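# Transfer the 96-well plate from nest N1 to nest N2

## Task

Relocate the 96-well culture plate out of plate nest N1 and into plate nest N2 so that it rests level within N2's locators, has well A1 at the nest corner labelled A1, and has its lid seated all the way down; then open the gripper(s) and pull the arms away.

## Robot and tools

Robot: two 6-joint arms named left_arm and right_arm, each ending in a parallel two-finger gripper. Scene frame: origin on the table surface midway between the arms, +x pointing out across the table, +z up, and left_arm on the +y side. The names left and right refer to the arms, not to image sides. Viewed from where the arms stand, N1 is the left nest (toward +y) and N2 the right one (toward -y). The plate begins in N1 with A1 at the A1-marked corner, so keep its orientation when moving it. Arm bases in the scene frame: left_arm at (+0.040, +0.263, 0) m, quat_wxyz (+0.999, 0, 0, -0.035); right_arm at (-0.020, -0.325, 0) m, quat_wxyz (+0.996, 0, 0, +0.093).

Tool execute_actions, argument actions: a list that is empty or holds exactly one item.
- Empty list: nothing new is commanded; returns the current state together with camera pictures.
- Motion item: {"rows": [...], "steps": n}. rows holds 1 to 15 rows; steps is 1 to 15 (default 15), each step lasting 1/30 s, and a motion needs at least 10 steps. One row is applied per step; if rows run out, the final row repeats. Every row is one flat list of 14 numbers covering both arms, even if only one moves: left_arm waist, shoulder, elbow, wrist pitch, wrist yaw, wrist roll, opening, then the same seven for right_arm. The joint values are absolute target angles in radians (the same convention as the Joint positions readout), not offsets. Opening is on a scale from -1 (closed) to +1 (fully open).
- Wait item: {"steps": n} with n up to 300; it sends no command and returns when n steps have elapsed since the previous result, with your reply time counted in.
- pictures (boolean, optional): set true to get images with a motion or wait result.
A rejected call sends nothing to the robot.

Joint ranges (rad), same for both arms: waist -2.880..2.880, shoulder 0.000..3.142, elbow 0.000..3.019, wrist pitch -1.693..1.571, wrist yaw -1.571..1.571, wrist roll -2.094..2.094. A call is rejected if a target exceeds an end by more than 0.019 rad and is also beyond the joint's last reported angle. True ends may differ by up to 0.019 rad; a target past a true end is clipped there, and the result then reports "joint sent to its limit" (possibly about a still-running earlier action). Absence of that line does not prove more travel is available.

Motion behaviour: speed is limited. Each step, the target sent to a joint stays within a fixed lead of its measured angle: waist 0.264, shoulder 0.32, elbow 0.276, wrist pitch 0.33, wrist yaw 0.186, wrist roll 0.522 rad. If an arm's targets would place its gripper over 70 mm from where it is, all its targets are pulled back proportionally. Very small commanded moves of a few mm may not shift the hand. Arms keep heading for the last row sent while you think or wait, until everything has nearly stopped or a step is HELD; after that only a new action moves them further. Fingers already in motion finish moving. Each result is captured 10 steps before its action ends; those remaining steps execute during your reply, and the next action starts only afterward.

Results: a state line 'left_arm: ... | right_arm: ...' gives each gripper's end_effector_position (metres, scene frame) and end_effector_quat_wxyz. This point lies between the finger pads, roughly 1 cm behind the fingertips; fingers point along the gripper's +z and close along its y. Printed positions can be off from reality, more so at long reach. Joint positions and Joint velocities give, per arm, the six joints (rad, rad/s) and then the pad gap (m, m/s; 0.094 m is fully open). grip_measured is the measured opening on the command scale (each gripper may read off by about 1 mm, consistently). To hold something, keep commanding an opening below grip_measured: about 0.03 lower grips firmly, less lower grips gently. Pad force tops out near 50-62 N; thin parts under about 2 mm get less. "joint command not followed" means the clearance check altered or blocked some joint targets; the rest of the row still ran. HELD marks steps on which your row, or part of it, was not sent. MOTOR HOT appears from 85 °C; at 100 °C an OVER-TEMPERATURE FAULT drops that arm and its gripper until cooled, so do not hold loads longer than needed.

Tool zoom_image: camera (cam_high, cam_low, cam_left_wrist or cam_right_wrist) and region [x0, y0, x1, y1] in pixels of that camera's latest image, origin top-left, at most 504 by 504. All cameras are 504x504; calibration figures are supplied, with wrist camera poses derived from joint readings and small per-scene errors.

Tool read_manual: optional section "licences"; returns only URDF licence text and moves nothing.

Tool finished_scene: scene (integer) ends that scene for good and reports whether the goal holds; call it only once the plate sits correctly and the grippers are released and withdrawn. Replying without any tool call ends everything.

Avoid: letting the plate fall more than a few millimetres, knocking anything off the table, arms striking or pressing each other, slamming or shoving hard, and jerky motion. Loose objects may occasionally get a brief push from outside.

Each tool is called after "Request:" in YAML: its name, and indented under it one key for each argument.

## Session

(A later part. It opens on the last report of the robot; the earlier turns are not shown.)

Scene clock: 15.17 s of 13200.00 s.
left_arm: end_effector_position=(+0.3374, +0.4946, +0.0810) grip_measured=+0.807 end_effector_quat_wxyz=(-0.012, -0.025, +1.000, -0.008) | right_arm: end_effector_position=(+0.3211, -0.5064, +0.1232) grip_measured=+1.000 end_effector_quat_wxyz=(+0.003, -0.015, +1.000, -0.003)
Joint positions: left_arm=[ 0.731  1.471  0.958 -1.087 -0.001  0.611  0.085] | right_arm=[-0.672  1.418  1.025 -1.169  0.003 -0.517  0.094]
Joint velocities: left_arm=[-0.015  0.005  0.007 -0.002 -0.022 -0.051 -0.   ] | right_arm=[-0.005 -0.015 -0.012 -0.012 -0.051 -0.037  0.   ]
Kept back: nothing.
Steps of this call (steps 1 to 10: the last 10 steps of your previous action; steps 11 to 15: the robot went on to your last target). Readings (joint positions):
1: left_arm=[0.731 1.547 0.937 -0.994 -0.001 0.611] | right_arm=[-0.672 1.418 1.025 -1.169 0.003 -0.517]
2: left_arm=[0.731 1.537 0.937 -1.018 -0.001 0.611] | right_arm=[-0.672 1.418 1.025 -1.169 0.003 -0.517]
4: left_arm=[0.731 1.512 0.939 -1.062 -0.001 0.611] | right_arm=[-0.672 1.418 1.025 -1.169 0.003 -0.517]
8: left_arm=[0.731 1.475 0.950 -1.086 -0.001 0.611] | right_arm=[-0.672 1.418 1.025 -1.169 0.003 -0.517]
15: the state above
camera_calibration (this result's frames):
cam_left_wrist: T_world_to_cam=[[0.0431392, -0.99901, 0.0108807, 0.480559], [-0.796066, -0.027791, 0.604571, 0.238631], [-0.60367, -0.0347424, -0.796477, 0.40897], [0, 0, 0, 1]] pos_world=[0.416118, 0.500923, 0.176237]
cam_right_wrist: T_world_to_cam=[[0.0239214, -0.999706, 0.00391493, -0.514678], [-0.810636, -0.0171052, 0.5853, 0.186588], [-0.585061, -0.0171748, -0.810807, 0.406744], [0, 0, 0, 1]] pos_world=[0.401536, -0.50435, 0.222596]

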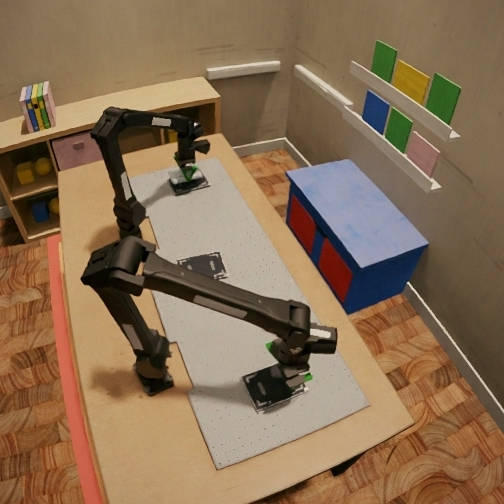

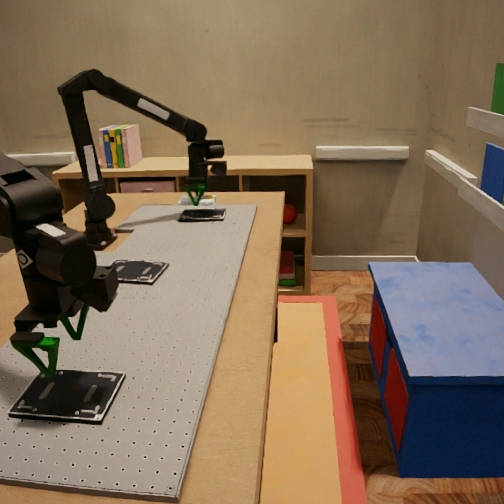

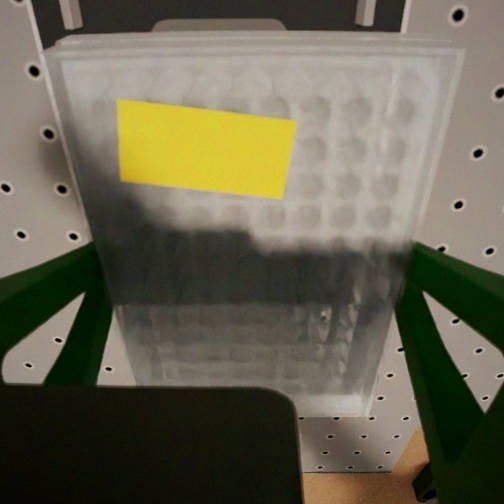

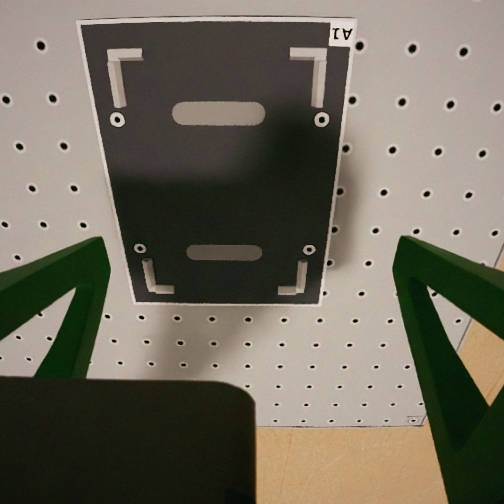

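Request:
execute_actions:
  actions:
    - {"rows":[[0.6,1.47,0.97,-1.065,0,0.5,0.775,-0.664,1.41,1.02,-1.18,0,-0.53,1],[0.55,1.47,0.97,-1.065,0,0.45,0.775,-0.664,1.41,1.02,-1.18,0,-0.53,1],[0.5,1.47,0.97,-1.065,0,0.4,0.775,-0.664,1.41,1.02,-1.18,0,-0.53,1],[0.45,1.47,0.97,-1.065,0,0.35,0.775,-0.664,1.41,1.02,-1.18,0,-0.53,1],[0.4,1.47,0.97,-1.065,0,0.3,0.775,-0.664,1.41,1.02,-1.18,0,-0.53,1],[0.35,1.47,0.97,-1.065,0,0.25,0.775,-0.664,1.41,1.02,-1.18,0,-0.53,1],[0.3,1.47,0.97,-1.065,0,0.2,0.775,-0.664,1.41,1.02,-1.18,0,-0.53,1],[0.25,1.47,0.97,-1.065,0,0.15,0.775,-0.664,1.41,1.02,-1.18,0,-0.53,1],[0.2,1.47,0.97,-1.065,0,0.1,0.775,-0.664,1.41,1.02,-1.18,0,-0.53,1],[-0.24,1.47,0.97,-1.065,0,-0.31,0.775,-0.664,1.41,1.02,-1.18,0,-0.53,1]]}

Request:
execute_actions:
  actions:
    - {"steps":45}

Request:
execute_actions:
  actions:
    - {"rows":[[-0.24,1.5,0.955,-1.02,0,-0.31,0.775,-0.664,1.41,1.02,-1.18,0,-0.53,1],[-0.24,1.52,0.95,-0.99,0,-0.31,0.775,-0.664,1.41,1.02,-1.18,0,-0.53,1],[-0.24,1.54,0.94,-0.96,0,-0.31,0.775,-0.664,1.41,1.02,-1.18,0,-0.53,1],[-0.24,1.56,0.93,-0.94,0,-0.31,0.775,-0.664,1.41,1.02,-1.18,0,-0.53,1],[-0.24,1.576,0.925,-0.925,0,-0.31,0.775,-0.664,1.41,1.02,-1.18,0,-0.53,1]]}

Request:
execute_actions:
  actions:
    - {"steps":20}
  pictures: true

Scene clock: 16.77 s of 13200.00 s.
left_arm: end_effector_position=(+0.3752, +0.4430, +0.0809) grip_measured=+0.807 end_effector_quat_wxyz=(-0.008, -0.005, +1.000, -0.000) | right_arm: end_effector_position=(+0.3211, -0.5064, +0.1232) grip_measured=+1.000 end_effector_quat_wxyz=(+0.003, -0.015, +1.000, -0.003)
Joint positions: left_arm=[ 0.56   1.471  0.958 -1.073 -0.007  0.48   0.085] | right_arm=[-0.672  1.418  1.025 -1.169  0.003 -0.517  0.094]
Joint velocities: left_arm=[-1.675 -0.015  0.007  0.042  0.022 -0.901 -0.   ] | right_arm=[ 0.015 -0.015 -0.007 -0.022 -0.037 -0.051  0.   ]
Steps of this call (steps 1 to 15: the robot went on to your last target; steps 16 to 43: nothing new was sent; steps 44 to 48: the first 5 steps of this action). Readings (joint positions):
44: left_arm=[0.723 1.471 0.958 -1.086 -0.005 0.595] | right_arm=[-0.672 1.418 1.025 -1.169 0.003 -0.517]
45: left_arm=[0.700 1.471 0.958 -1.082 -0.006 0.569] | right_arm=[-0.672 1.418 1.025 -1.169 0.003 -0.517]
47: left_arm=[0.615 1.471 0.958 -1.075 -0.007 0.512] | right_arm=[-0.672 1.418 1.025 -1.169 0.003 -0.517]
48: the state above

Scene clock: 18.27 s of 13200.00 s.
left_arm: end_effector_position=(+0.4032, +0.1444, +0.0809) grip_measured=+0.807 end_effector_quat_wxyz=(-0.004, +0.008, +1.000, +0.001) | right_arm: end_effector_position=(+0.3211, -0.5064, +0.1232) grip_measured=+1.000 end_effector_quat_wxyz=(+0.003, -0.015, +1.000, -0.003)
Joint positions: left_arm=[-0.244  1.471  0.958 -1.066  0.002 -0.296  0.085] | right_arm=[-0.672  1.418  1.025 -1.169  0.003 -0.517  0.094]
Joint velocities: left_arm=[ 0.005 -0.005 -0.002 -0.007 -0.037  0.007 -0.002] | right_arm=[-0.015  0.005 -0.007 -0.007 -0.037  0.007  0.   ]
Kept back: nothing.
Steps of this call (steps 1 to 10: the last 10 steps of your previous action; steps 11 to 45: the robot went on to your last target). Readings (joint positions):
1: left_arm=[0.501 1.471 0.958 -1.071 -0.006 0.445] | right_arm=[-0.672 1.418 1.025 -1.169 0.003 -0.517]
2: left_arm=[0.439 1.471 0.958 -1.070 -0.005 0.405] | right_arm=[-0.672 1.418 1.025 -1.169 0.003 -0.517]
4: left_arm=[0.312 1.471 0.958 -1.068 -0.003 0.314] | right_arm=[-0.672 1.418 1.025 -1.169 0.003 -0.517]
8: left_arm=[0.050 1.471 0.958 -1.067 -0.003 0.062] | right_arm=[-0.672 1.418 1.025 -1.169 0.003 -0.517]
45: the state above
All arms were judged still, so your last target was given up. Only a new action makes them travel on or press farther. Fingers that are still opening or closing keep moving.

Scene clock: 18.43 s of 13200.00 s.
left_arm: end_effector_position=(+0.4217, +0.1384, +0.0659) grip_measured=+0.807 end_effector_quat_wxyz=(+0.021, +0.008, +1.000, -0.007) | right_arm: end_effector_position=(+0.3211, -0.5064, +0.1232) grip_measured=+1.000 end_effector_quat_wxyz=(+0.003, -0.015, +1.000, -0.003)
Joint positions: left_arm=[-0.244  1.509  0.954 -0.972  0.002 -0.297  0.085] | right_arm=[-0.672  1.418  1.025 -1.169  0.003 -0.517  0.094]
Joint velocities: left_arm=[ 0.015  0.474 -0.1    0.667 -0.007 -0.037 -0.001] | right_arm=[-0.005  0.015 -0.002  0.002 -0.081 -0.081  0.   ]
Steps of this call (steps 1 to 5: the first 5 steps of this action). Readings (joint positions):
1: left_arm=[-0.244 1.472 0.958 -1.061 0.002 -0.297] | right_arm=[-0.672 1.418 1.025 -1.169 0.003 -0.517]
2: left_arm=[-0.244 1.476 0.958 -1.046 0.002 -0.297] | right_arm=[-0.672 1.418 1.025 -1.169 0.003 -0.517]
4: left_arm=[-0.244 1.494 0.957 -0.996 0.002 -0.297] | right_arm=[-0.672 1.418 1.025 -1.169 0.003 -0.517]
5: the state above

Scene clock: 19.10 s of 13200.00 s.
left_arm: end_effector_position=(+0.4112, +0.1418, +0.0264) grip_measured=+0.807 end_effector_quat_wxyz=(-0.013, +0.008, +1.000, +0.003) | right_arm: end_effector_position=(+0.3211, -0.5064, +0.1232) grip_measured=+1.000 end_effector_quat_wxyz=(+0.003, -0.015, +1.000, -0.003)
Joint positions: left_arm=[-0.244  1.59   0.925 -0.933  0.002 -0.297  0.085] | right_arm=[-0.672  1.418  1.025 -1.169  0.003 -0.517  0.094]
Joint velocities: left_arm=[-0.015 -0.005  0.002 -0.012 -0.022 -0.007  0.   ] | right_arm=[-0.015 -0.005  0.017  0.002  0.022  0.037  0.   ]
Kept back: nothing.
Steps of this call (steps 1 to 10: the last 10 steps of your previous action; steps 11 to 20: the robot went on to your last target). Readings (joint positions):
1: left_arm=[-0.244 1.526 0.951 -0.953 0.002 -0.297] | right_arm=[-0.672 1.418 1.025 -1.169 0.003 -0.517]
2: left_arm=[-0.244 1.544 0.947 -0.943 0.002 -0.297] | right_arm=[-0.672 1.418 1.025 -1.169 0.003 -0.517]
4: left_arm=[-0.244 1.573 0.937 -0.935 0.002 -0.297] | right_arm=[-0.672 1.418 1.025 -1.169 0.003 -0.517]
8: left_arm=[-0.244 1.591 0.925 -0.935 0.002 -0.297] | right_arm=[-0.672 1.418 1.025 -1.169 0.003 -0.517]
20: the state above
camera_calibration (this result's frames):
cam_left_wrist: T_world_to_cam=[[-0.0246088, -0.999634, -0.0112396, 0.154031], [-0.795246, 0.0127618, 0.606152, 0.314459], [-0.605787, 0.0238549, -0.795269, 0.390328], [0, 0, 0, 1]] pos_world=[0.490318, 0.140651, 0.121537]
cam_right_wrist: T_world_to_cam=[[0.0239214, -0.999706, 0.00391493, -0.514678], [-0.810636, -0.0171052, 0.5853, 0.186588], [-0.585061, -0.0171748, -0.810807, 0.406744], [0, 0, 0, 1]] pos_world=[0.401536, -0.50435, 0.222596]

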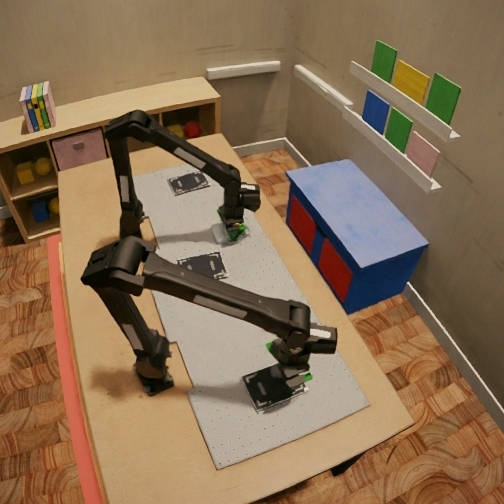

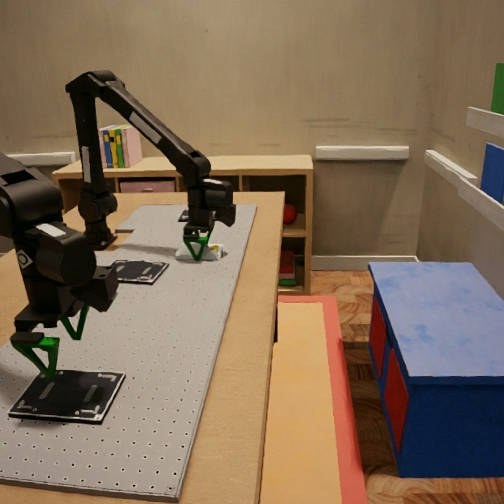

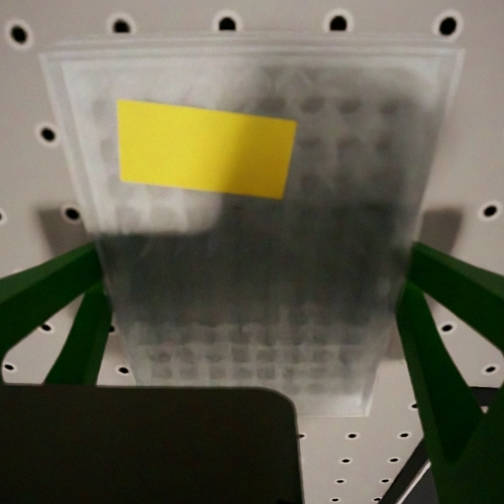

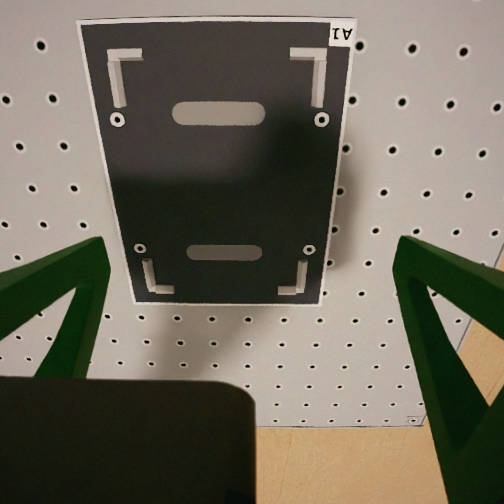

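Request:
execute_actions:
  actions:
    - {"rows":[[-0.24,1.61,0.925,-0.89,0,-0.31,0.775,-0.664,1.41,1.02,-1.18,0,-0.53,1]]}

Request:
execute_actions:
  actions:
    - {"steps":15}
  pictures: true

Request:
zoom_image:
  camera: "cam_low"
  region: [160, 220, 240, 275]

Scene clock: 19.83 s of 13200.00 s.
left_arm: end_effector_position=(+0.4169, +0.1399, +0.0247) grip_measured=+0.807 end_effector_quat_wxyz=(-0.003, +0.008, +1.000, -0.000) | right_arm: end_effector_position=(+0.3211, -0.5064, +0.1232) grip_measured=+1.000 end_effector_quat_wxyz=(+0.003, -0.015, +1.000, -0.003)
Joint positions: left_arm=[-0.244  1.594  0.925 -0.907  0.002 -0.297  0.085] | right_arm=[-0.672  1.418  1.025 -1.169  0.003 -0.517  0.094]
Joint velocities: left_arm=[-0.005 -0.005 -0.017 -0.022 -0.037  0.095  0.001] | right_arm=[-0.005 -0.015 -0.002 -0.002  0.051  0.022  0.   ]
Steps of this call (steps 1 to 15: the robot went on to your last target; steps 16 to 17: nothing new was sent; steps 18 to 22: the first 5 steps of this action). Readings (joint positions):
18: left_arm=[-0.244 1.590 0.925 -0.928 0.002 -0.297] | right_arm=[-0.672 1.418 1.025 -1.169 0.003 -0.517]
19: left_arm=[-0.244 1.591 0.925 -0.918 0.002 -0.297] | right_arm=[-0.672 1.418 1.025 -1.169 0.003 -0.517]
21: left_arm=[-0.244 1.594 0.925 -0.907 0.002 -0.297] | right_arm=[-0.672 1.418 1.025 -1.169 0.003 -0.517]
22: the state above

Scene clock: 20.33 s of 13200.00 s.
left_arm: end_effector_position=(+0.4169, +0.1399, +0.0247) grip_measured=+0.807 end_effector_quat_wxyz=(-0.003, +0.008, +1.000, -0.000) | right_arm: end_effector_position=(+0.3211, -0.5064, +0.1232) grip_measured=+1.000 end_effector_quat_wxyz=(+0.003, -0.015, +1.000, -0.003)
Joint positions: left_arm=[-0.244  1.594  0.925 -0.907  0.002 -0.297  0.085] | right_arm=[-0.672  1.418  1.025 -1.169  0.003 -0.517  0.094]
Joint velocities: left_arm=[-0.005 -0.015  0.012 -0.002  0.022  0.037 -0.   ] | right_arm=[-0.005 -0.005 -0.007 -0.002  0.022 -0.037  0.   ]
Kept back: nothing.
Steps of this call (steps 1 to 10: the last 10 steps of your previous action; steps 11 to 15: the robot went on to your last target). Readings (joint positions):
1: left_arm=[-0.244 1.594 0.925 -0.907 0.002 -0.297] | right_arm=[-0.672 1.418 1.025 -1.169 0.003 -0.517]
2: left_arm=[-0.244 1.594 0.925 -0.907 0.002 -0.297] | right_arm=[-0.672 1.418 1.025 -1.169 0.003 -0.517]
4: left_arm=[-0.244 1.594 0.925 -0.907 0.002 -0.297] | right_arm=[-0.672 1.418 1.025 -1.169 0.003 -0.517]
8: left_arm=[-0.244 1.594 0.925 -0.907 0.002 -0.297] | right_arm=[-0.672 1.418 1.025 -1.169 0.003 -0.517]
15: the state above
All arms were judged still, so your last target was given up. Only a new action makes them travel on or press farther. Fingers that are still opening or closing keep moving.
camera_calibration (this result's frames):
cam_left_wrist: T_world_to_cam=[[-0.0240557, -0.9997, -0.00457571, 0.151847], [-0.807764, 0.01674, 0.589268, 0.325123], [-0.589015, 0.0178713, -0.807925, 0.386666], [0, 0, 0, 1]] pos_world=[0.494027, 0.139449, 0.121507]
cam_right_wrist: T_world_to_cam=[[0.0239214, -0.999706, 0.00391493, -0.514678], [-0.810636, -0.0171052, 0.5853, 0.186588], [-0.585061, -0.0171748, -0.810807, 0.406744], [0, 0, 0, 1]] pos_world=[0.401536, -0.50435, 0.222596]

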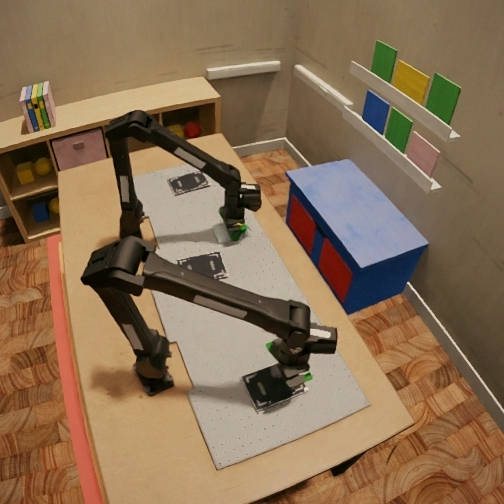

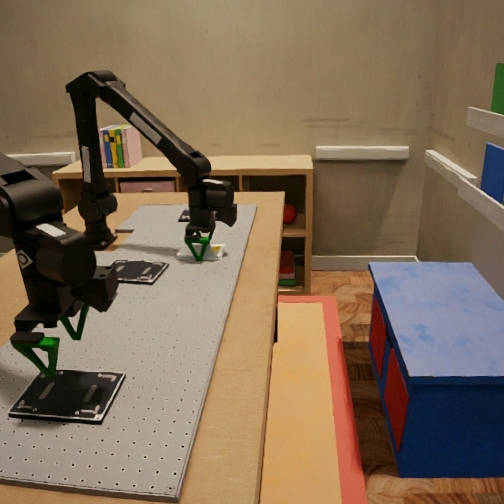

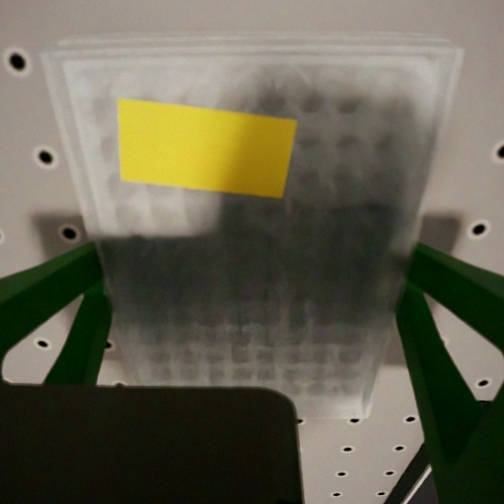

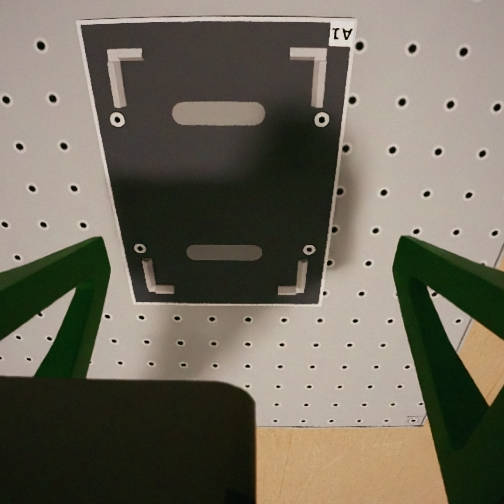

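Region (160, 220, 240, 275) of cam_low's 504x504 image, scaled by 6.300, with more detail than that image has; it fills the top 346 rows of this view, and the rest is white.

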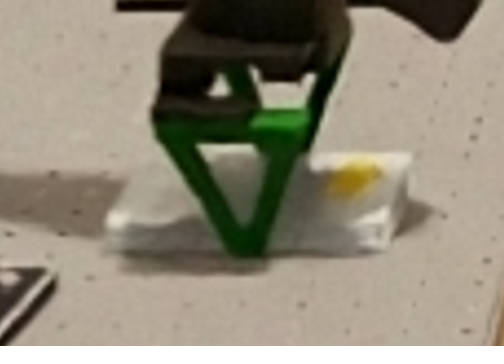

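Request:
execute_actions:
  actions:
    - {"rows":[[-0.24,1.635,0.925,-0.89,0,-0.31,0.775,-0.664,1.41,1.02,-1.18,0,-0.53,1]]}

Request:
execute_actions:
  actions:
    - {"steps":15}
  pictures: true

Request:
zoom_image:
  camera: "cam_low"
  region: [160, 220, 240, 275]

Scene clock: 21.13 s of 13200.00 s.
left_arm: end_effector_position=(+0.4167, +0.1399, +0.0242) grip_measured=+0.807 end_effector_quat_wxyz=(-0.004, +0.008, +1.000, -0.000) | right_arm: end_effector_position=(+0.3211, -0.5064, +0.1232) grip_measured=+1.000 end_effector_quat_wxyz=(+0.003, -0.015, +1.000, -0.003)
Joint positions: left_arm=[-0.244  1.596  0.925 -0.907  0.002 -0.297  0.085] | right_arm=[-0.672  1.418  1.025 -1.169  0.003 -0.517  0.094]
Joint velocities: left_arm=[-0.015  0.005  0.002  0.007 -0.022  0.007  0.   ] | right_arm=[-0.005 -0.005  0.012  0.002  0.022  0.037  0.   ]
Steps of this call (steps 1 to 19: nothing new was sent; steps 20 to 24: the first 5 steps of this action). Readings (joint positions):
20: left_arm=[-0.244 1.595 0.925 -0.907 0.002 -0.297] | right_arm=[-0.672 1.418 1.025 -1.169 0.003 -0.517]
21: left_arm=[-0.244 1.596 0.925 -0.907 0.002 -0.297] | right_arm=[-0.672 1.418 1.025 -1.169 0.003 -0.517]
23: left_arm=[-0.244 1.596 0.925 -0.907 0.002 -0.297] | right_arm=[-0.672 1.418 1.025 -1.169 0.003 -0.517]
24: the state above

Scene clock: 21.63 s of 13200.00 s.
left_arm: end_effector_position=(+0.4167, +0.1399, +0.0242) grip_measured=+0.807 end_effector_quat_wxyz=(-0.004, +0.008, +1.000, -0.000) | right_arm: end_effector_position=(+0.3211, -0.5064, +0.1232) grip_measured=+1.000 end_effector_quat_wxyz=(+0.003, -0.015, +1.000, -0.003)
Joint positions: left_arm=[-0.244  1.596  0.925 -0.907  0.002 -0.297  0.085] | right_arm=[-0.672  1.418  1.025 -1.169  0.003 -0.517  0.094]
Joint velocities: left_arm=[ 0.005 -0.024  0.002  0.002 -0.037 -0.022 -0.001] | right_arm=[ 0.005 -0.005 -0.027 -0.007  0.022  0.037  0.   ]
Kept back: nothing.
Steps of this call (steps 1 to 10: the last 10 steps of your previous action; steps 11 to 15: the robot went on to your last target). Readings (joint positions):
1: left_arm=[-0.244 1.596 0.925 -0.907 0.002 -0.297] | right_arm=[-0.672 1.418 1.025 -1.169 0.003 -0.517]
2: left_arm=[-0.244 1.596 0.925 -0.907 0.002 -0.297] | right_arm=[-0.672 1.418 1.025 -1.169 0.003 -0.517]
4: left_arm=[-0.244 1.596 0.925 -0.907 0.002 -0.297] | right_arm=[-0.672 1.418 1.025 -1.169 0.003 -0.517]
8: left_arm=[-0.244 1.596 0.925 -0.907 0.002 -0.297] | right_arm=[-0.672 1.418 1.025 -1.169 0.003 -0.517]
15: the state above
All arms were judged still, so your last target was given up. Only a new action makes them travel on or press farther. Fingers that are still opening or closing keep moving.
camera_calibration (this result's frames):
cam_left_wrist: T_world_to_cam=[[-0.0240606, -0.9997, -0.00464527, 0.151831], [-0.806838, 0.0166748, 0.590537, 0.324912], [-0.590282, 0.0179566, -0.806997, 0.386595], [0, 0, 0, 1]] pos_world=[0.494005, 0.139426, 0.120814]
cam_right_wrist: T_world_to_cam=[[0.0239214, -0.999706, 0.00391493, -0.514678], [-0.810636, -0.0171052, 0.5853, 0.186588], [-0.585061, -0.0171748, -0.810807, 0.406744], [0, 0, 0, 1]] pos_world=[0.401536, -0.50435, 0.222596]

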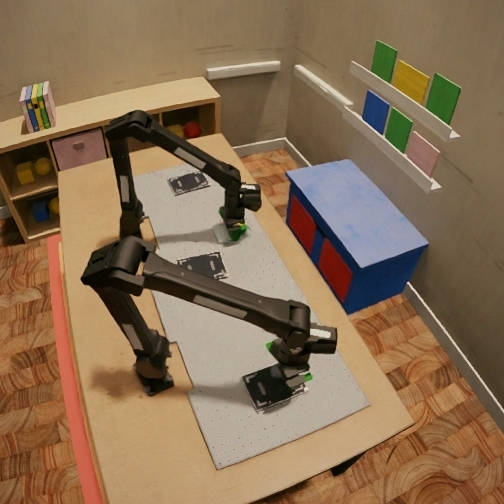

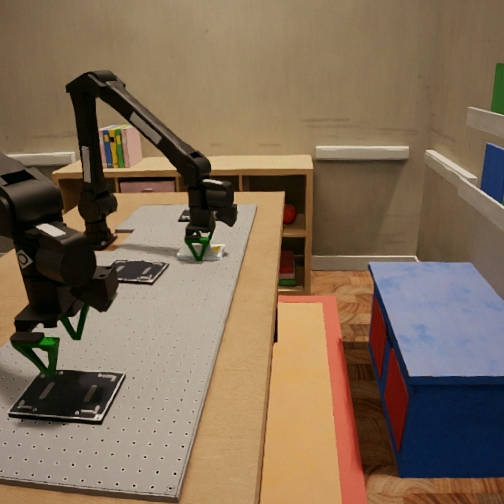

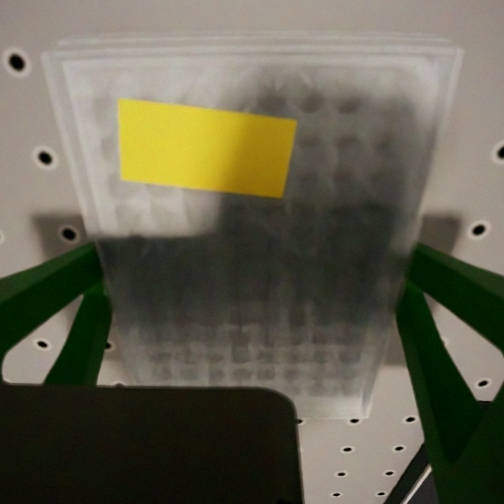

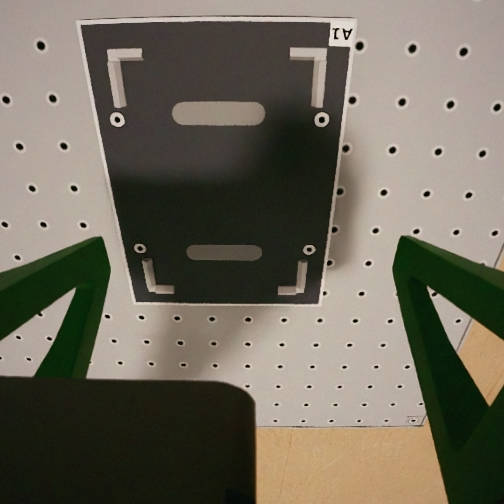

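Region (160, 220, 240, 275) of cam_low's 504x504 image, scaled by 6.300, with more detail than that image has; it fills the top 346 rows of this view, and the rest is white.

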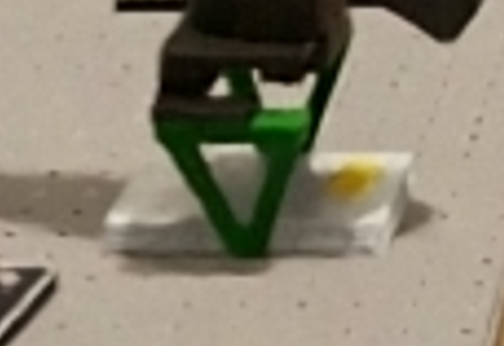

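Request:
execute_actions:
  actions:
    - {"rows":[[-0.244,1.6,0.925,-0.907,0,-0.3,1,-0.664,1.41,1.02,-1.18,0,-0.53,1]],"steps":10}

Request:
execute_actions:
  actions:
    - {"rows":[[-0.244,1.47,1.03,-1.07,0,-0.3,1,-0.5,1.5,1.4,-1.3,0,0,1]]}

Request:
execute_actions:
  actions:
    - {"rows":[[1.0,1.3,1.03,-1.2,0,0,1,0.0,1.8,1.83,-1.4,0,0.85,1]]}

Request:
execute_actions:
  actions:
    - {"steps":25}

Request:
execute_actions:
  actions:
    - {"rows":[[1.0,1.3,1.03,-1.2,0,0,1,0.635,1.95,1.83,-1.4,0,0.85,1]]}

Request:
execute_actions:
  actions:
    - {"steps":25}

Request:
execute_actions:
  actions:
    - {"rows":[[1.0,1.3,1.03,-1.2,0,0,1,0.635,2.085,1.81,-1.275,0,0.85,1]]}

Request:
execute_actions:
  actions:
    - {"steps":25}
  pictures: true

Scene clock: 22.67 s of 13200.00 s.
left_arm: end_effector_position=(+0.4167, +0.1399, +0.0242) grip_measured=+0.807 end_effector_quat_wxyz=(-0.004, +0.008, +1.000, -0.000) | right_arm: end_effector_position=(+0.3211, -0.5064, +0.1232) grip_measured=+1.000 end_effector_quat_wxyz=(+0.003, -0.015, +1.000, -0.003)
Joint positions: left_arm=[-0.244  1.596  0.925 -0.907  0.002 -0.297  0.085] | right_arm=[-0.672  1.418  1.025 -1.169  0.003 -0.517  0.094]
Joint velocities: left_arm=[-0.005 -0.005 -0.002  0.012 -0.007 -0.037 -0.001] | right_arm=[-0.005 -0.005 -0.037 -0.007 -0.051  0.051  0.   ]
Kept back: the last 10 steps of this action.
Steps of this call (steps 1 to 31: nothing new was sent). Readings (joint positions):
1: left_arm=[-0.244 1.596 0.925 -0.907 0.002 -0.297] | right_arm=[-0.672 1.418 1.025 -1.169 0.003 -0.517]
2: left_arm=[-0.244 1.596 0.925 -0.907 0.002 -0.297] | right_arm=[-0.672 1.418 1.025 -1.169 0.003 -0.517]
4: left_arm=[-0.244 1.596 0.925 -0.907 0.002 -0.297] | right_arm=[-0.672 1.418 1.025 -1.169 0.003 -0.517]
8: left_arm=[-0.244 1.596 0.925 -0.907 0.002 -0.297] | right_arm=[-0.672 1.418 1.025 -1.169 0.003 -0.517]
31: the state above

Scene clock: 23.17 s of 13200.00 s.
left_arm: end_effector_position=(+0.4044, +0.1441, +0.0626) grip_measured=+1.000 end_effector_quat_wxyz=(-0.019, +0.008, +1.000, +0.005) | right_arm: end_effector_position=(+0.3658, -0.4924, +0.1564) grip_measured=+1.000 end_effector_quat_wxyz=(+0.009, +0.056, +0.998, -0.006)
Joint positions: left_arm=[-0.244  1.52   0.957 -1.047  0.001 -0.297  0.094] | right_arm=[-0.592  1.467  1.169 -1.253  0.004 -0.295  0.094]
Joint velocities: left_arm=[-0.005 -0.659  0.222 -0.32  -0.007  0.081  0.   ] | right_arm=[ 0.611  0.269  1.131 -0.217 -0.007  1.018  0.   ]
Steps of this call (steps 1 to 10: the last 10 steps of your previous action; steps 11 to 15: the first 5 steps of this action). Readings (joint positions):
11: left_arm=[-0.244 1.590 0.931 -0.932 0.001 -0.297] | right_arm=[-0.666 1.422 1.037 -1.187 0.004 -0.470]
12: left_arm=[-0.244 1.580 0.938 -0.975 0.001 -0.297] | right_arm=[-0.653 1.432 1.062 -1.214 0.004 -0.418]
14: left_arm=[-0.244 1.542 0.950 -1.033 0.001 -0.297] | right_arm=[-0.613 1.457 1.131 -1.244 0.004 -0.332]
15: the state above

Scene clock: 23.67 s of 13200.00 s.
left_arm: end_effector_position=(+0.4166, +0.2027, +0.1197) grip_measured=+1.000 end_effector_quat_wxyz=(+0.012, -0.009, +1.000, -0.005) | right_arm: end_effector_position=(+0.4848, -0.4394, +0.2292) grip_measured=+1.000 end_effector_quat_wxyz=(+0.071, +0.187, +0.980, -0.004)
Joint positions: left_arm=[-0.085  1.4    0.997 -1.143  0.007 -0.172  0.094] | right_arm=[-0.406  1.604  1.515 -1.34   0.004  0.156  0.094]
Joint velocities: left_arm=[ 1.499 -0.532  0.012 -0.315 -0.037  0.681  0.   ] | right_arm=[ 0.796  0.904  0.882 -0.139 -0.037  1.194  0.   ]
Steps of this call (steps 1 to 10: the last 10 steps of your previous action; steps 11 to 15: the first 5 steps of this action). Readings (joint positions):
11: left_arm=[-0.233 1.453 0.997 -1.074 0.005 -0.272] | right_arm=[-0.488 1.494 1.396 -1.298 0.003 -0.012]
12: left_arm=[-0.212 1.445 0.997 -1.096 0.007 -0.243] | right_arm=[-0.477 1.514 1.421 -1.316 0.004 0.030]
14: left_arm=[-0.134 1.417 0.997 -1.131 0.007 -0.194] | right_arm=[-0.433 1.573 1.483 -1.334 0.004 0.114]
15: the state above

Scene clock: 24.50 s of 13200.00 s.
left_arm: end_effector_position=(+0.2575, +0.5611, +0.1508) grip_measured=+1.000 end_effector_quat_wxyz=(+0.029, -0.460, +0.887, +0.016) | right_arm: end_effector_position=(+0.5672, -0.2103, +0.2439) grip_measured=+1.000 end_effector_quat_wxyz=(+0.080, +0.311, +0.946, +0.046)
Joint positions: left_arm=[ 1.009  1.31   0.997 -1.192 -0.002 -0.016  0.094] | right_arm=[ 0.007  1.792  1.794 -1.388 -0.002  0.829  0.094]
Joint velocities: left_arm=[-0.122  0.005 -0.002 -0.012 -0.022  0.007  0.   ] | right_arm=[-0.063  0.005  0.012 -0.017  0.007  0.066  0.   ]
Kept back: nothing.
Steps of this call (steps 1 to 10: the last 10 steps of your previous action; steps 11 to 25: the robot went on to your last target). Readings (joint positions):
1: left_arm=[-0.031 1.382 0.997 -1.152 0.006 -0.153] | right_arm=[-0.377 1.634 1.545 -1.344 0.004 0.198]
2: left_arm=[0.027 1.364 0.997 -1.159 0.006 -0.136] | right_arm=[-0.347 1.662 1.573 -1.347 0.004 0.239]
4: left_arm=[0.150 1.336 0.997 -1.169 0.005 -0.106] | right_arm=[-0.283 1.708 1.622 -1.352 0.004 0.323]
8: left_arm=[0.417 1.310 0.997 -1.177 0.004 -0.066] | right_arm=[-0.147 1.760 1.685 -1.362 0.004 0.494]
25: the state above

Scene clock: 24.67 s of 13200.00 s.
left_arm: end_effector_position=(+0.2585, +0.5604, +0.1508) grip_measured=+1.000 end_effector_quat_wxyz=(+0.029, -0.457, +0.889, +0.016) | right_arm: end_effector_position=(+0.5618, -0.1750, +0.2300) grip_measured=+1.000 end_effector_quat_wxyz=(+0.069, +0.283, +0.956, +0.041)
Joint positions: left_arm=[ 1.006  1.31   0.997 -1.192 -0.002 -0.014  0.094] | right_arm=[ 0.068  1.816  1.794 -1.388  0.001  0.829  0.094]
Joint velocities: left_arm=[-0.024 -0.005  0.002  0.007 -0.007  0.007  0.   ] | right_arm=[ 0.64   0.249 -0.012  0.012 -0.051  0.007  0.   ]
Steps of this call (steps 1 to 5: the first 5 steps of this action). Readings (joint positions):
1: left_arm=[1.007 1.310 0.997 -1.192 -0.002 -0.015] | right_arm=[0.011 1.795 1.794 -1.388 -0.000 0.829]
2: left_arm=[1.006 1.310 0.997 -1.192 -0.002 -0.015] | right_arm=[0.017 1.797 1.794 -1.388 0.001 0.829]
4: left_arm=[1.006 1.310 0.997 -1.192 -0.002 -0.014] | right_arm=[0.047 1.809 1.794 -1.388 0.001 0.829]
5: the state above

Scene clock: 25.50 s of 13200.00 s.
left_arm: end_effector_position=(+0.2585, +0.5604, +0.1508) grip_measured=+1.000 end_effector_quat_wxyz=(+0.029, -0.457, +0.889, +0.016) | right_arm: end_effector_position=(+0.3773, +0.1356, +0.1635) grip_measured=+1.000 end_effector_quat_wxyz=(+0.014, -0.012, +1.000, +0.018)
Joint positions: left_arm=[ 1.006  1.31   0.997 -1.192 -0.002 -0.013  0.094] | right_arm=[ 0.673  1.93   1.794 -1.388 -0.002  0.835  0.094]
Joint velocities: left_arm=[-0.015 -0.024 -0.002  0.017 -0.066 -0.022  0.   ] | right_arm=[-0.23  -0.015 -0.017 -0.007  0.037 -0.007  0.   ]
Kept back: nothing.
Steps of this call (steps 1 to 10: the last 10 steps of your previous action; steps 11 to 25: the robot went on to your last target). Readings (joint positions):
1: left_arm=[1.006 1.310 0.997 -1.192 -0.002 -0.014] | right_arm=[0.091 1.825 1.794 -1.388 0.001 0.829]
2: left_arm=[1.006 1.310 0.997 -1.192 -0.002 -0.014] | right_arm=[0.117 1.834 1.794 -1.388 0.001 0.829]
4: left_arm=[1.006 1.310 0.997 -1.192 -0.002 -0.014] | right_arm=[0.174 1.854 1.794 -1.388 0.001 0.829]
8: left_arm=[1.006 1.310 0.997 -1.192 -0.002 -0.014] | right_arm=[0.303 1.886 1.794 -1.388 0.001 0.829]
25: the state above

Scene clock: 25.67 s of 13200.00 s.
left_arm: end_effector_position=(+0.2585, +0.5604, +0.1508) grip_measured=+1.000 end_effector_quat_wxyz=(+0.029, -0.457, +0.889, +0.016) | right_arm: end_effector_position=(+0.4059, +0.1411, +0.1280) grip_measured=+1.000 end_effector_quat_wxyz=(+0.023, +0.002, +0.999, +0.027)
Joint positions: left_arm=[ 1.006  1.31   0.997 -1.192 -0.002 -0.013  0.094] | right_arm=[ 0.645  1.994  1.798 -1.303 -0.002  0.836  0.094]
Joint velocities: left_arm=[-0.005 -0.005 -0.007 -0.007 -0.11  -0.051  0.   ] | right_arm=[-0.093  0.63   0.017  0.295 -0.139  0.007  0.   ]
Steps of this call (steps 1 to 5: the first 5 steps of this action). Readings (joint positions):
1: left_arm=[1.006 1.310 0.997 -1.192 -0.002 -0.013] | right_arm=[0.667 1.936 1.794 -1.377 -0.002 0.835]
2: left_arm=[1.006 1.310 0.997 -1.192 -0.002 -0.013] | right_arm=[0.659 1.944 1.797 -1.354 -0.002 0.835]
4: left_arm=[1.006 1.310 0.997 -1.192 -0.002 -0.013] | right_arm=[0.649 1.974 1.798 -1.316 -0.002 0.835]
5: the state above

Scene clock: 26.50 s of 13200.00 s.
left_arm: end_effector_position=(+0.2585, +0.5604, +0.1508) grip_measured=+1.000 end_effector_quat_wxyz=(+0.029, -0.457, +0.889, +0.016) | right_arm: end_effector_position=(+0.4084, +0.1396, +0.0685) grip_measured=+1.000 end_effector_quat_wxyz=(-0.004, +0.006, +1.000, -0.003)
Joint positions: left_arm=[ 1.006  1.31   0.997 -1.192 -0.002 -0.013  0.094] | right_arm=[ 0.64   2.091  1.796 -1.286 -0.002  0.837  0.094]
Joint velocities: left_arm=[-0.005  0.005  0.012 -0.007  0.051 -0.022  0.   ] | right_arm=[-0.005 -0.015  0.007  0.007 -0.051  0.007  0.   ]
Kept back: nothing.
Steps of this call (steps 1 to 10: the last 10 steps of your previous action; steps 11 to 25: the robot went on to your last target). Readings (joint positions):
1: left_arm=[1.006 1.310 0.997 -1.192 -0.002 -0.013] | right_arm=[0.642 2.016 1.798 -1.295 -0.002 0.836]
2: left_arm=[1.006 1.310 0.997 -1.192 -0.002 -0.013] | right_arm=[0.641 2.037 1.798 -1.291 -0.002 0.836]
4: left_arm=[1.006 1.310 0.997 -1.192 -0.002 -0.013] | right_arm=[0.640 2.074 1.798 -1.288 -0.002 0.837]
8: left_arm=[1.006 1.310 0.997 -1.192 -0.002 -0.013] | right_arm=[0.640 2.101 1.796 -1.287 -0.002 0.837]
25: the state above
camera_calibration (this result's frames):
cam_left_wrist: T_world_to_cam=[[0.808903, -0.587903, -0.00680627, 0.123194], [-0.495432, -0.687814, 0.530527, 0.438793], [-0.31658, -0.425773, -0.847641, 0.571863], [0, 0, 0, 1]] pos_world=[0.29878, 0.617718, 0.252781]
cam_right_wrist: T_world_to_cam=[[-0.018032, -0.999832, 0.00319301, 0.146463], [-0.80172, 0.0163671, 0.597475, 0.291229], [-0.597427, 0.00821377, -0.801881, 0.425452], [0, 0, 0, 1]] pos_world=[0.490302, 0.138178, 0.166692]

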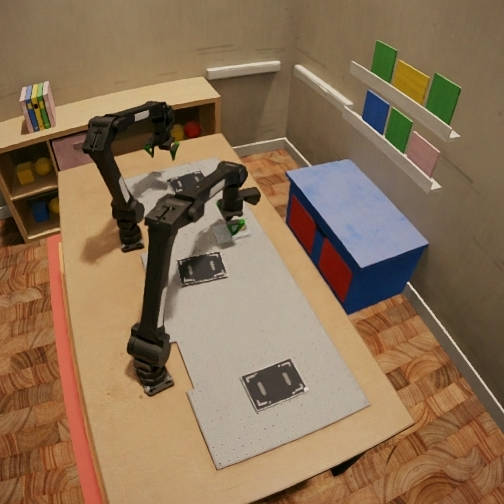

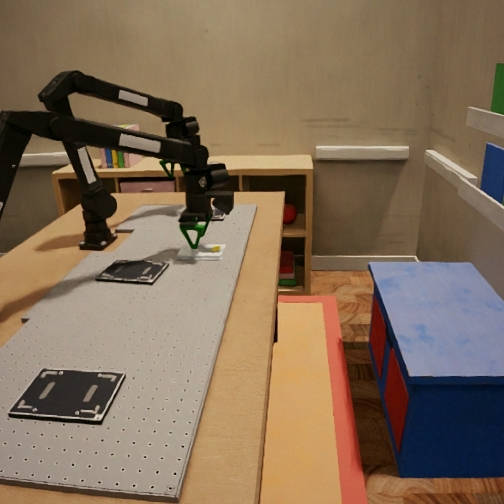

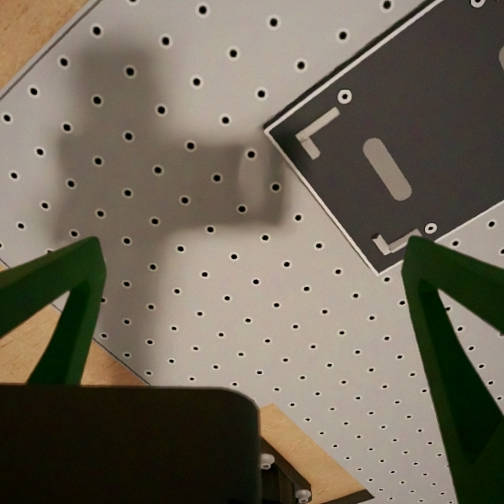

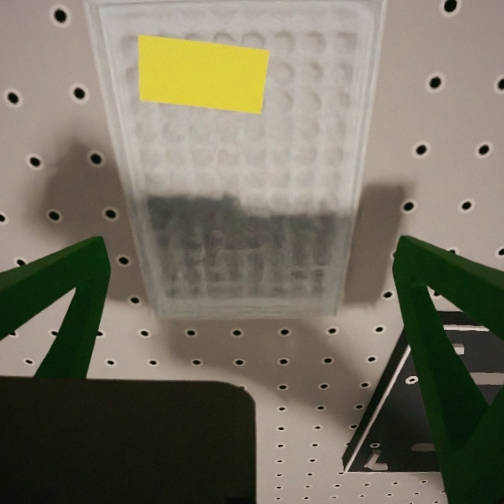

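Request:
execute_actions:
  actions:
    - {"rows":[[1.0,1.3,1.03,-1.2,0,0,1,0.623,2.13,1.835,-1.245,0,0.802,1]]}

Request:
execute_actions:
  actions:
    - {"steps":25}
  pictures: true

Scene clock: 27.30 s of 13200.00 s.
left_arm: end_effector_position=(+0.2585, +0.5604, +0.1508) grip_measured=+1.000 end_effector_quat_wxyz=(+0.029, -0.457, +0.889, +0.016) | right_arm: end_effector_position=(+0.4130, +0.1438, +0.0652) grip_measured=+1.000 end_effector_quat_wxyz=(+0.003, -0.002, +1.000, +0.005)
Joint positions: left_arm=[ 1.006  1.31   0.997 -1.192 -0.002 -0.013  0.094] | right_arm=[ 0.64   2.096  1.796 -1.259 -0.002  0.822  0.094]
Joint velocities: left_arm=[-0.005 -0.024  0.002 -0.002  0.007  0.022  0.   ] | right_arm=[-0.015  0.044 -0.017  0.046 -0.037 -0.11   0.   ]
Steps of this call (steps 1 to 15: the robot went on to your last target; steps 16 to 19: nothing new was sent; steps 20 to 24: the first 5 steps of this action). Readings (joint positions):
20: left_arm=[1.006 1.310 0.997 -1.192 -0.002 -0.013] | right_arm=[0.640 2.091 1.796 -1.281 -0.002 0.834]
21: left_arm=[1.006 1.310 0.997 -1.192 -0.002 -0.013] | right_arm=[0.640 2.092 1.796 -1.272 -0.002 0.830]
23: left_arm=[1.006 1.310 0.997 -1.192 -0.002 -0.013] | right_arm=[0.640 2.095 1.796 -1.261 -0.002 0.824]
24: the state above

Scene clock: 28.13 s of 13200.00 s.
left_arm: end_effector_position=(+0.2585, +0.5604, +0.1508) grip_measured=+1.000 end_effector_quat_wxyz=(+0.029, -0.457, +0.889, +0.016) | right_arm: end_effector_position=(+0.4132, +0.1437, +0.0610) grip_measured=+1.000 end_effector_quat_wxyz=(+0.001, -0.005, +1.000, +0.003)
Joint positions: left_arm=[ 1.006  1.31   0.997 -1.192 -0.002 -0.013  0.094] | right_arm=[ 0.639  2.103  1.796 -1.257 -0.002  0.815  0.094]
Joint velocities: left_arm=[ 0.005 -0.005 -0.002 -0.017 -0.007  0.022  0.   ] | right_arm=[-0.005  0.005  0.017 -0.002 -0.051  0.007  0.   ]
Kept back: nothing.
Steps of this call (steps 1 to 10: the last 10 steps of your previous action; steps 11 to 15: the robot went on to your last target; steps 16 to 25: nothing new was sent). Readings (joint positions):
1: left_arm=[1.006 1.310 0.997 -1.192 -0.002 -0.013] | right_arm=[0.640 2.098 1.796 -1.258 -0.002 0.821]
2: left_arm=[1.006 1.310 0.997 -1.192 -0.002 -0.013] | right_arm=[0.639 2.099 1.796 -1.258 -0.002 0.819]
4: left_arm=[1.006 1.310 0.997 -1.192 -0.002 -0.013] | right_arm=[0.639 2.102 1.796 -1.257 -0.002 0.818]
8: left_arm=[1.006 1.310 0.997 -1.192 -0.002 -0.013] | right_arm=[0.639 2.103 1.796 -1.257 -0.002 0.816]
25: the state above
All arms were judged still, so your last target was given up. Only a new action makes them travel on or press farther. Fingers that are still opening or closing keep moving.
camera_calibration (this result's frames):
cam_left_wrist: T_world_to_cam=[[0.808903, -0.587903, -0.00680627, 0.123194], [-0.495432, -0.687814, 0.530527, 0.438793], [-0.31658, -0.425773, -0.847641, 0.571863], [0, 0, 0, 1]] pos_world=[0.29878, 0.617718, 0.252781]
cam_right_wrist: T_world_to_cam=[[0.00336218, -0.999954, -0.00901159, 0.142582], [-0.80841, -0.0080223, 0.588566, 0.306272], [-0.588611, 0.00530619, -0.808399, 0.419417], [0, 0, 0, 1]] pos_world=[0.493987, 0.142807, 0.160081]

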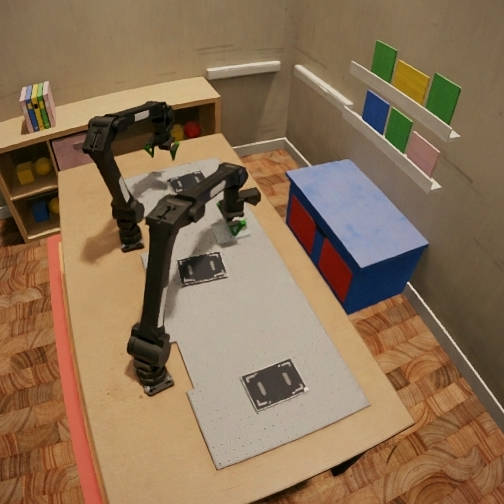

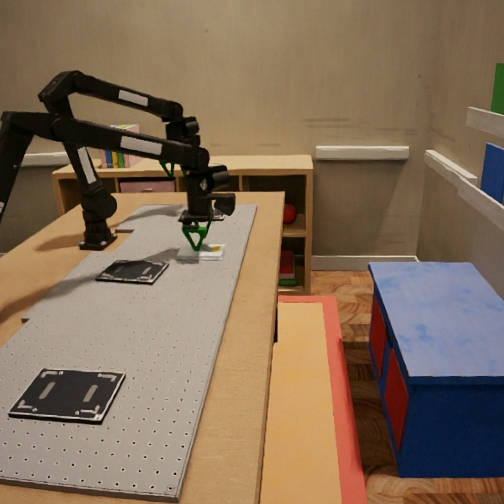

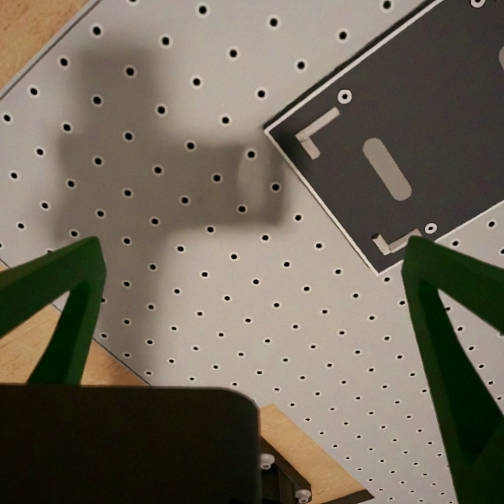

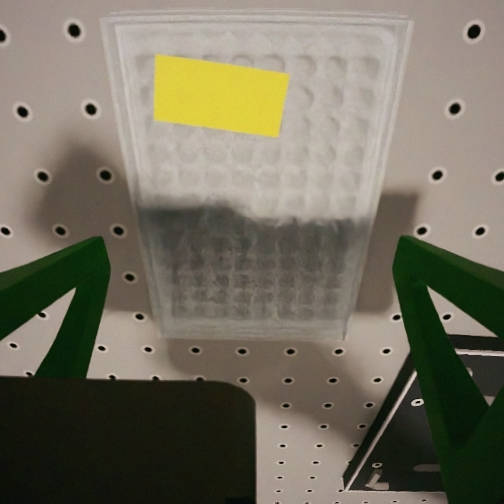

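Request:
execute_actions:
  actions:
    - {"rows":[[1.0,1.3,1.03,-1.2,0,0,1,0.639,2.15,1.77,-1.215,0,0.835,1]]}

Request:
execute_actions:
  actions:
    - {"steps":25}
  pictures: true

Scene clock: 29.07 s of 13200.00 s.
left_arm: end_effector_position=(+0.2585, +0.5604, +0.1508) grip_measured=+1.000 end_effector_quat_wxyz=(+0.029, -0.457, +0.889, +0.016) | right_arm: end_effector_position=(+0.4133, +0.1438, +0.0499) grip_measured=+1.000 end_effector_quat_wxyz=(+0.002, -0.003, +1.000, +0.004)
Joint positions: left_arm=[ 1.006  1.31   0.997 -1.192 -0.002 -0.013  0.094] | right_arm=[ 0.639  2.111  1.779 -1.229 -0.002  0.819  0.094]
Joint velocities: left_arm=[-0.015 -0.005 -0.002  0.002  0.037 -0.007  0.   ] | right_arm=[ 0.005  0.112 -0.09   0.022  0.022  0.007  0.   ]
Steps of this call (steps 1 to 23: nothing new was sent; steps 24 to 28: the first 5 steps of this action). Readings (joint positions):
24: left_arm=[1.006 1.310 0.997 -1.192 -0.002 -0.013] | right_arm=[0.639 2.104 1.793 -1.251 -0.002 0.816]
25: left_arm=[1.006 1.310 0.997 -1.192 -0.002 -0.013] | right_arm=[0.639 2.104 1.789 -1.241 -0.002 0.817]
27: left_arm=[1.006 1.310 0.997 -1.192 -0.002 -0.013] | right_arm=[0.639 2.108 1.782 -1.231 -0.002 0.819]
28: the state above

Scene clock: 29.90 s of 13200.00 s.
left_arm: end_effector_position=(+0.2585, +0.5604, +0.1508) grip_measured=+1.000 end_effector_quat_wxyz=(+0.029, -0.457, +0.889, +0.016) | right_arm: end_effector_position=(+0.4102, +0.1404, +0.0358) grip_measured=+1.000 end_effector_quat_wxyz=(-0.006, -0.001, +1.000, -0.005)
Joint positions: left_arm=[ 1.006  1.31   0.997 -1.192 -0.002 -0.013  0.094] | right_arm=[ 0.639  2.129  1.77  -1.228 -0.002  0.822  0.094]
Joint velocities: left_arm=[ 0.005 -0.015 -0.012 -0.002  0.007  0.037  0.   ] | right_arm=[-0.005  0.015 -0.012 -0.007 -0.007  0.066  0.   ]
Kept back: nothing.
Steps of this call (steps 1 to 10: the last 10 steps of your previous action; steps 11 to 25: the robot went on to your last target). Readings (joint positions):
1: left_arm=[1.006 1.310 0.997 -1.192 -0.002 -0.013] | right_arm=[0.639 2.115 1.777 -1.228 -0.002 0.820]
2: left_arm=[1.006 1.310 0.997 -1.192 -0.002 -0.013] | right_arm=[0.639 2.119 1.775 -1.228 -0.002 0.821]
4: left_arm=[1.006 1.310 0.997 -1.192 -0.002 -0.013] | right_arm=[0.639 2.125 1.772 -1.228 -0.002 0.821]
8: left_arm=[1.006 1.310 0.997 -1.192 -0.002 -0.013] | right_arm=[0.639 2.129 1.770 -1.228 -0.002 0.822]
25: the state above
camera_calibration (this result's frames):
cam_left_wrist: T_world_to_cam=[[0.808903, -0.587903, -0.00680627, 0.123194], [-0.495432, -0.687814, 0.530527, 0.438793], [-0.31658, -0.425773, -0.847641, 0.571863], [0, 0, 0, 1]] pos_world=[0.29878, 0.617718, 0.252781]
cam_right_wrist: T_world_to_cam=[[-0.00389891, -0.999966, 0.00728153, 0.141541], [-0.799493, 0.0074909, 0.600629, 0.312382], [-0.600663, -0.00347972, -0.799494, 0.403202], [0, 0, 0, 1]] pos_world=[0.492488, 0.1406, 0.133701]

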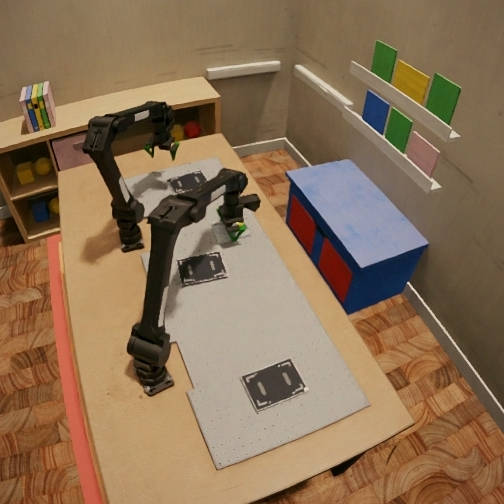

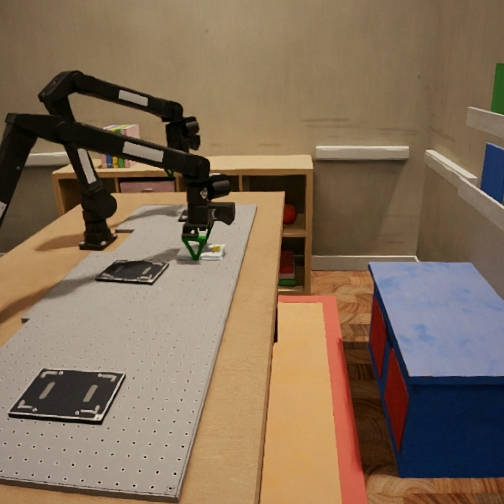

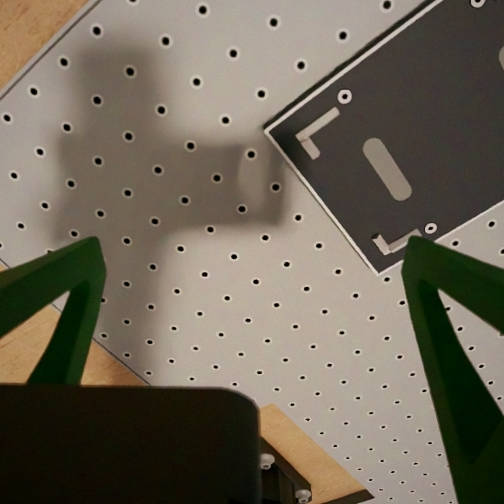

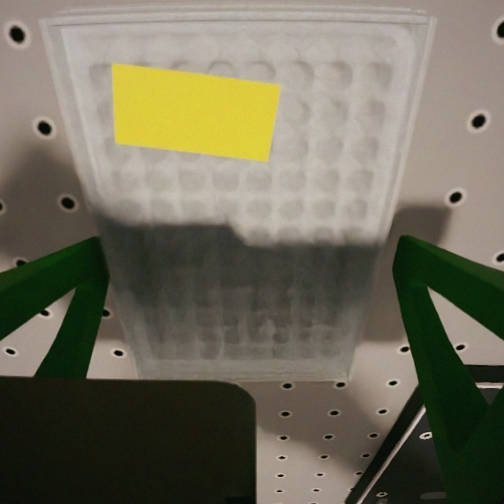

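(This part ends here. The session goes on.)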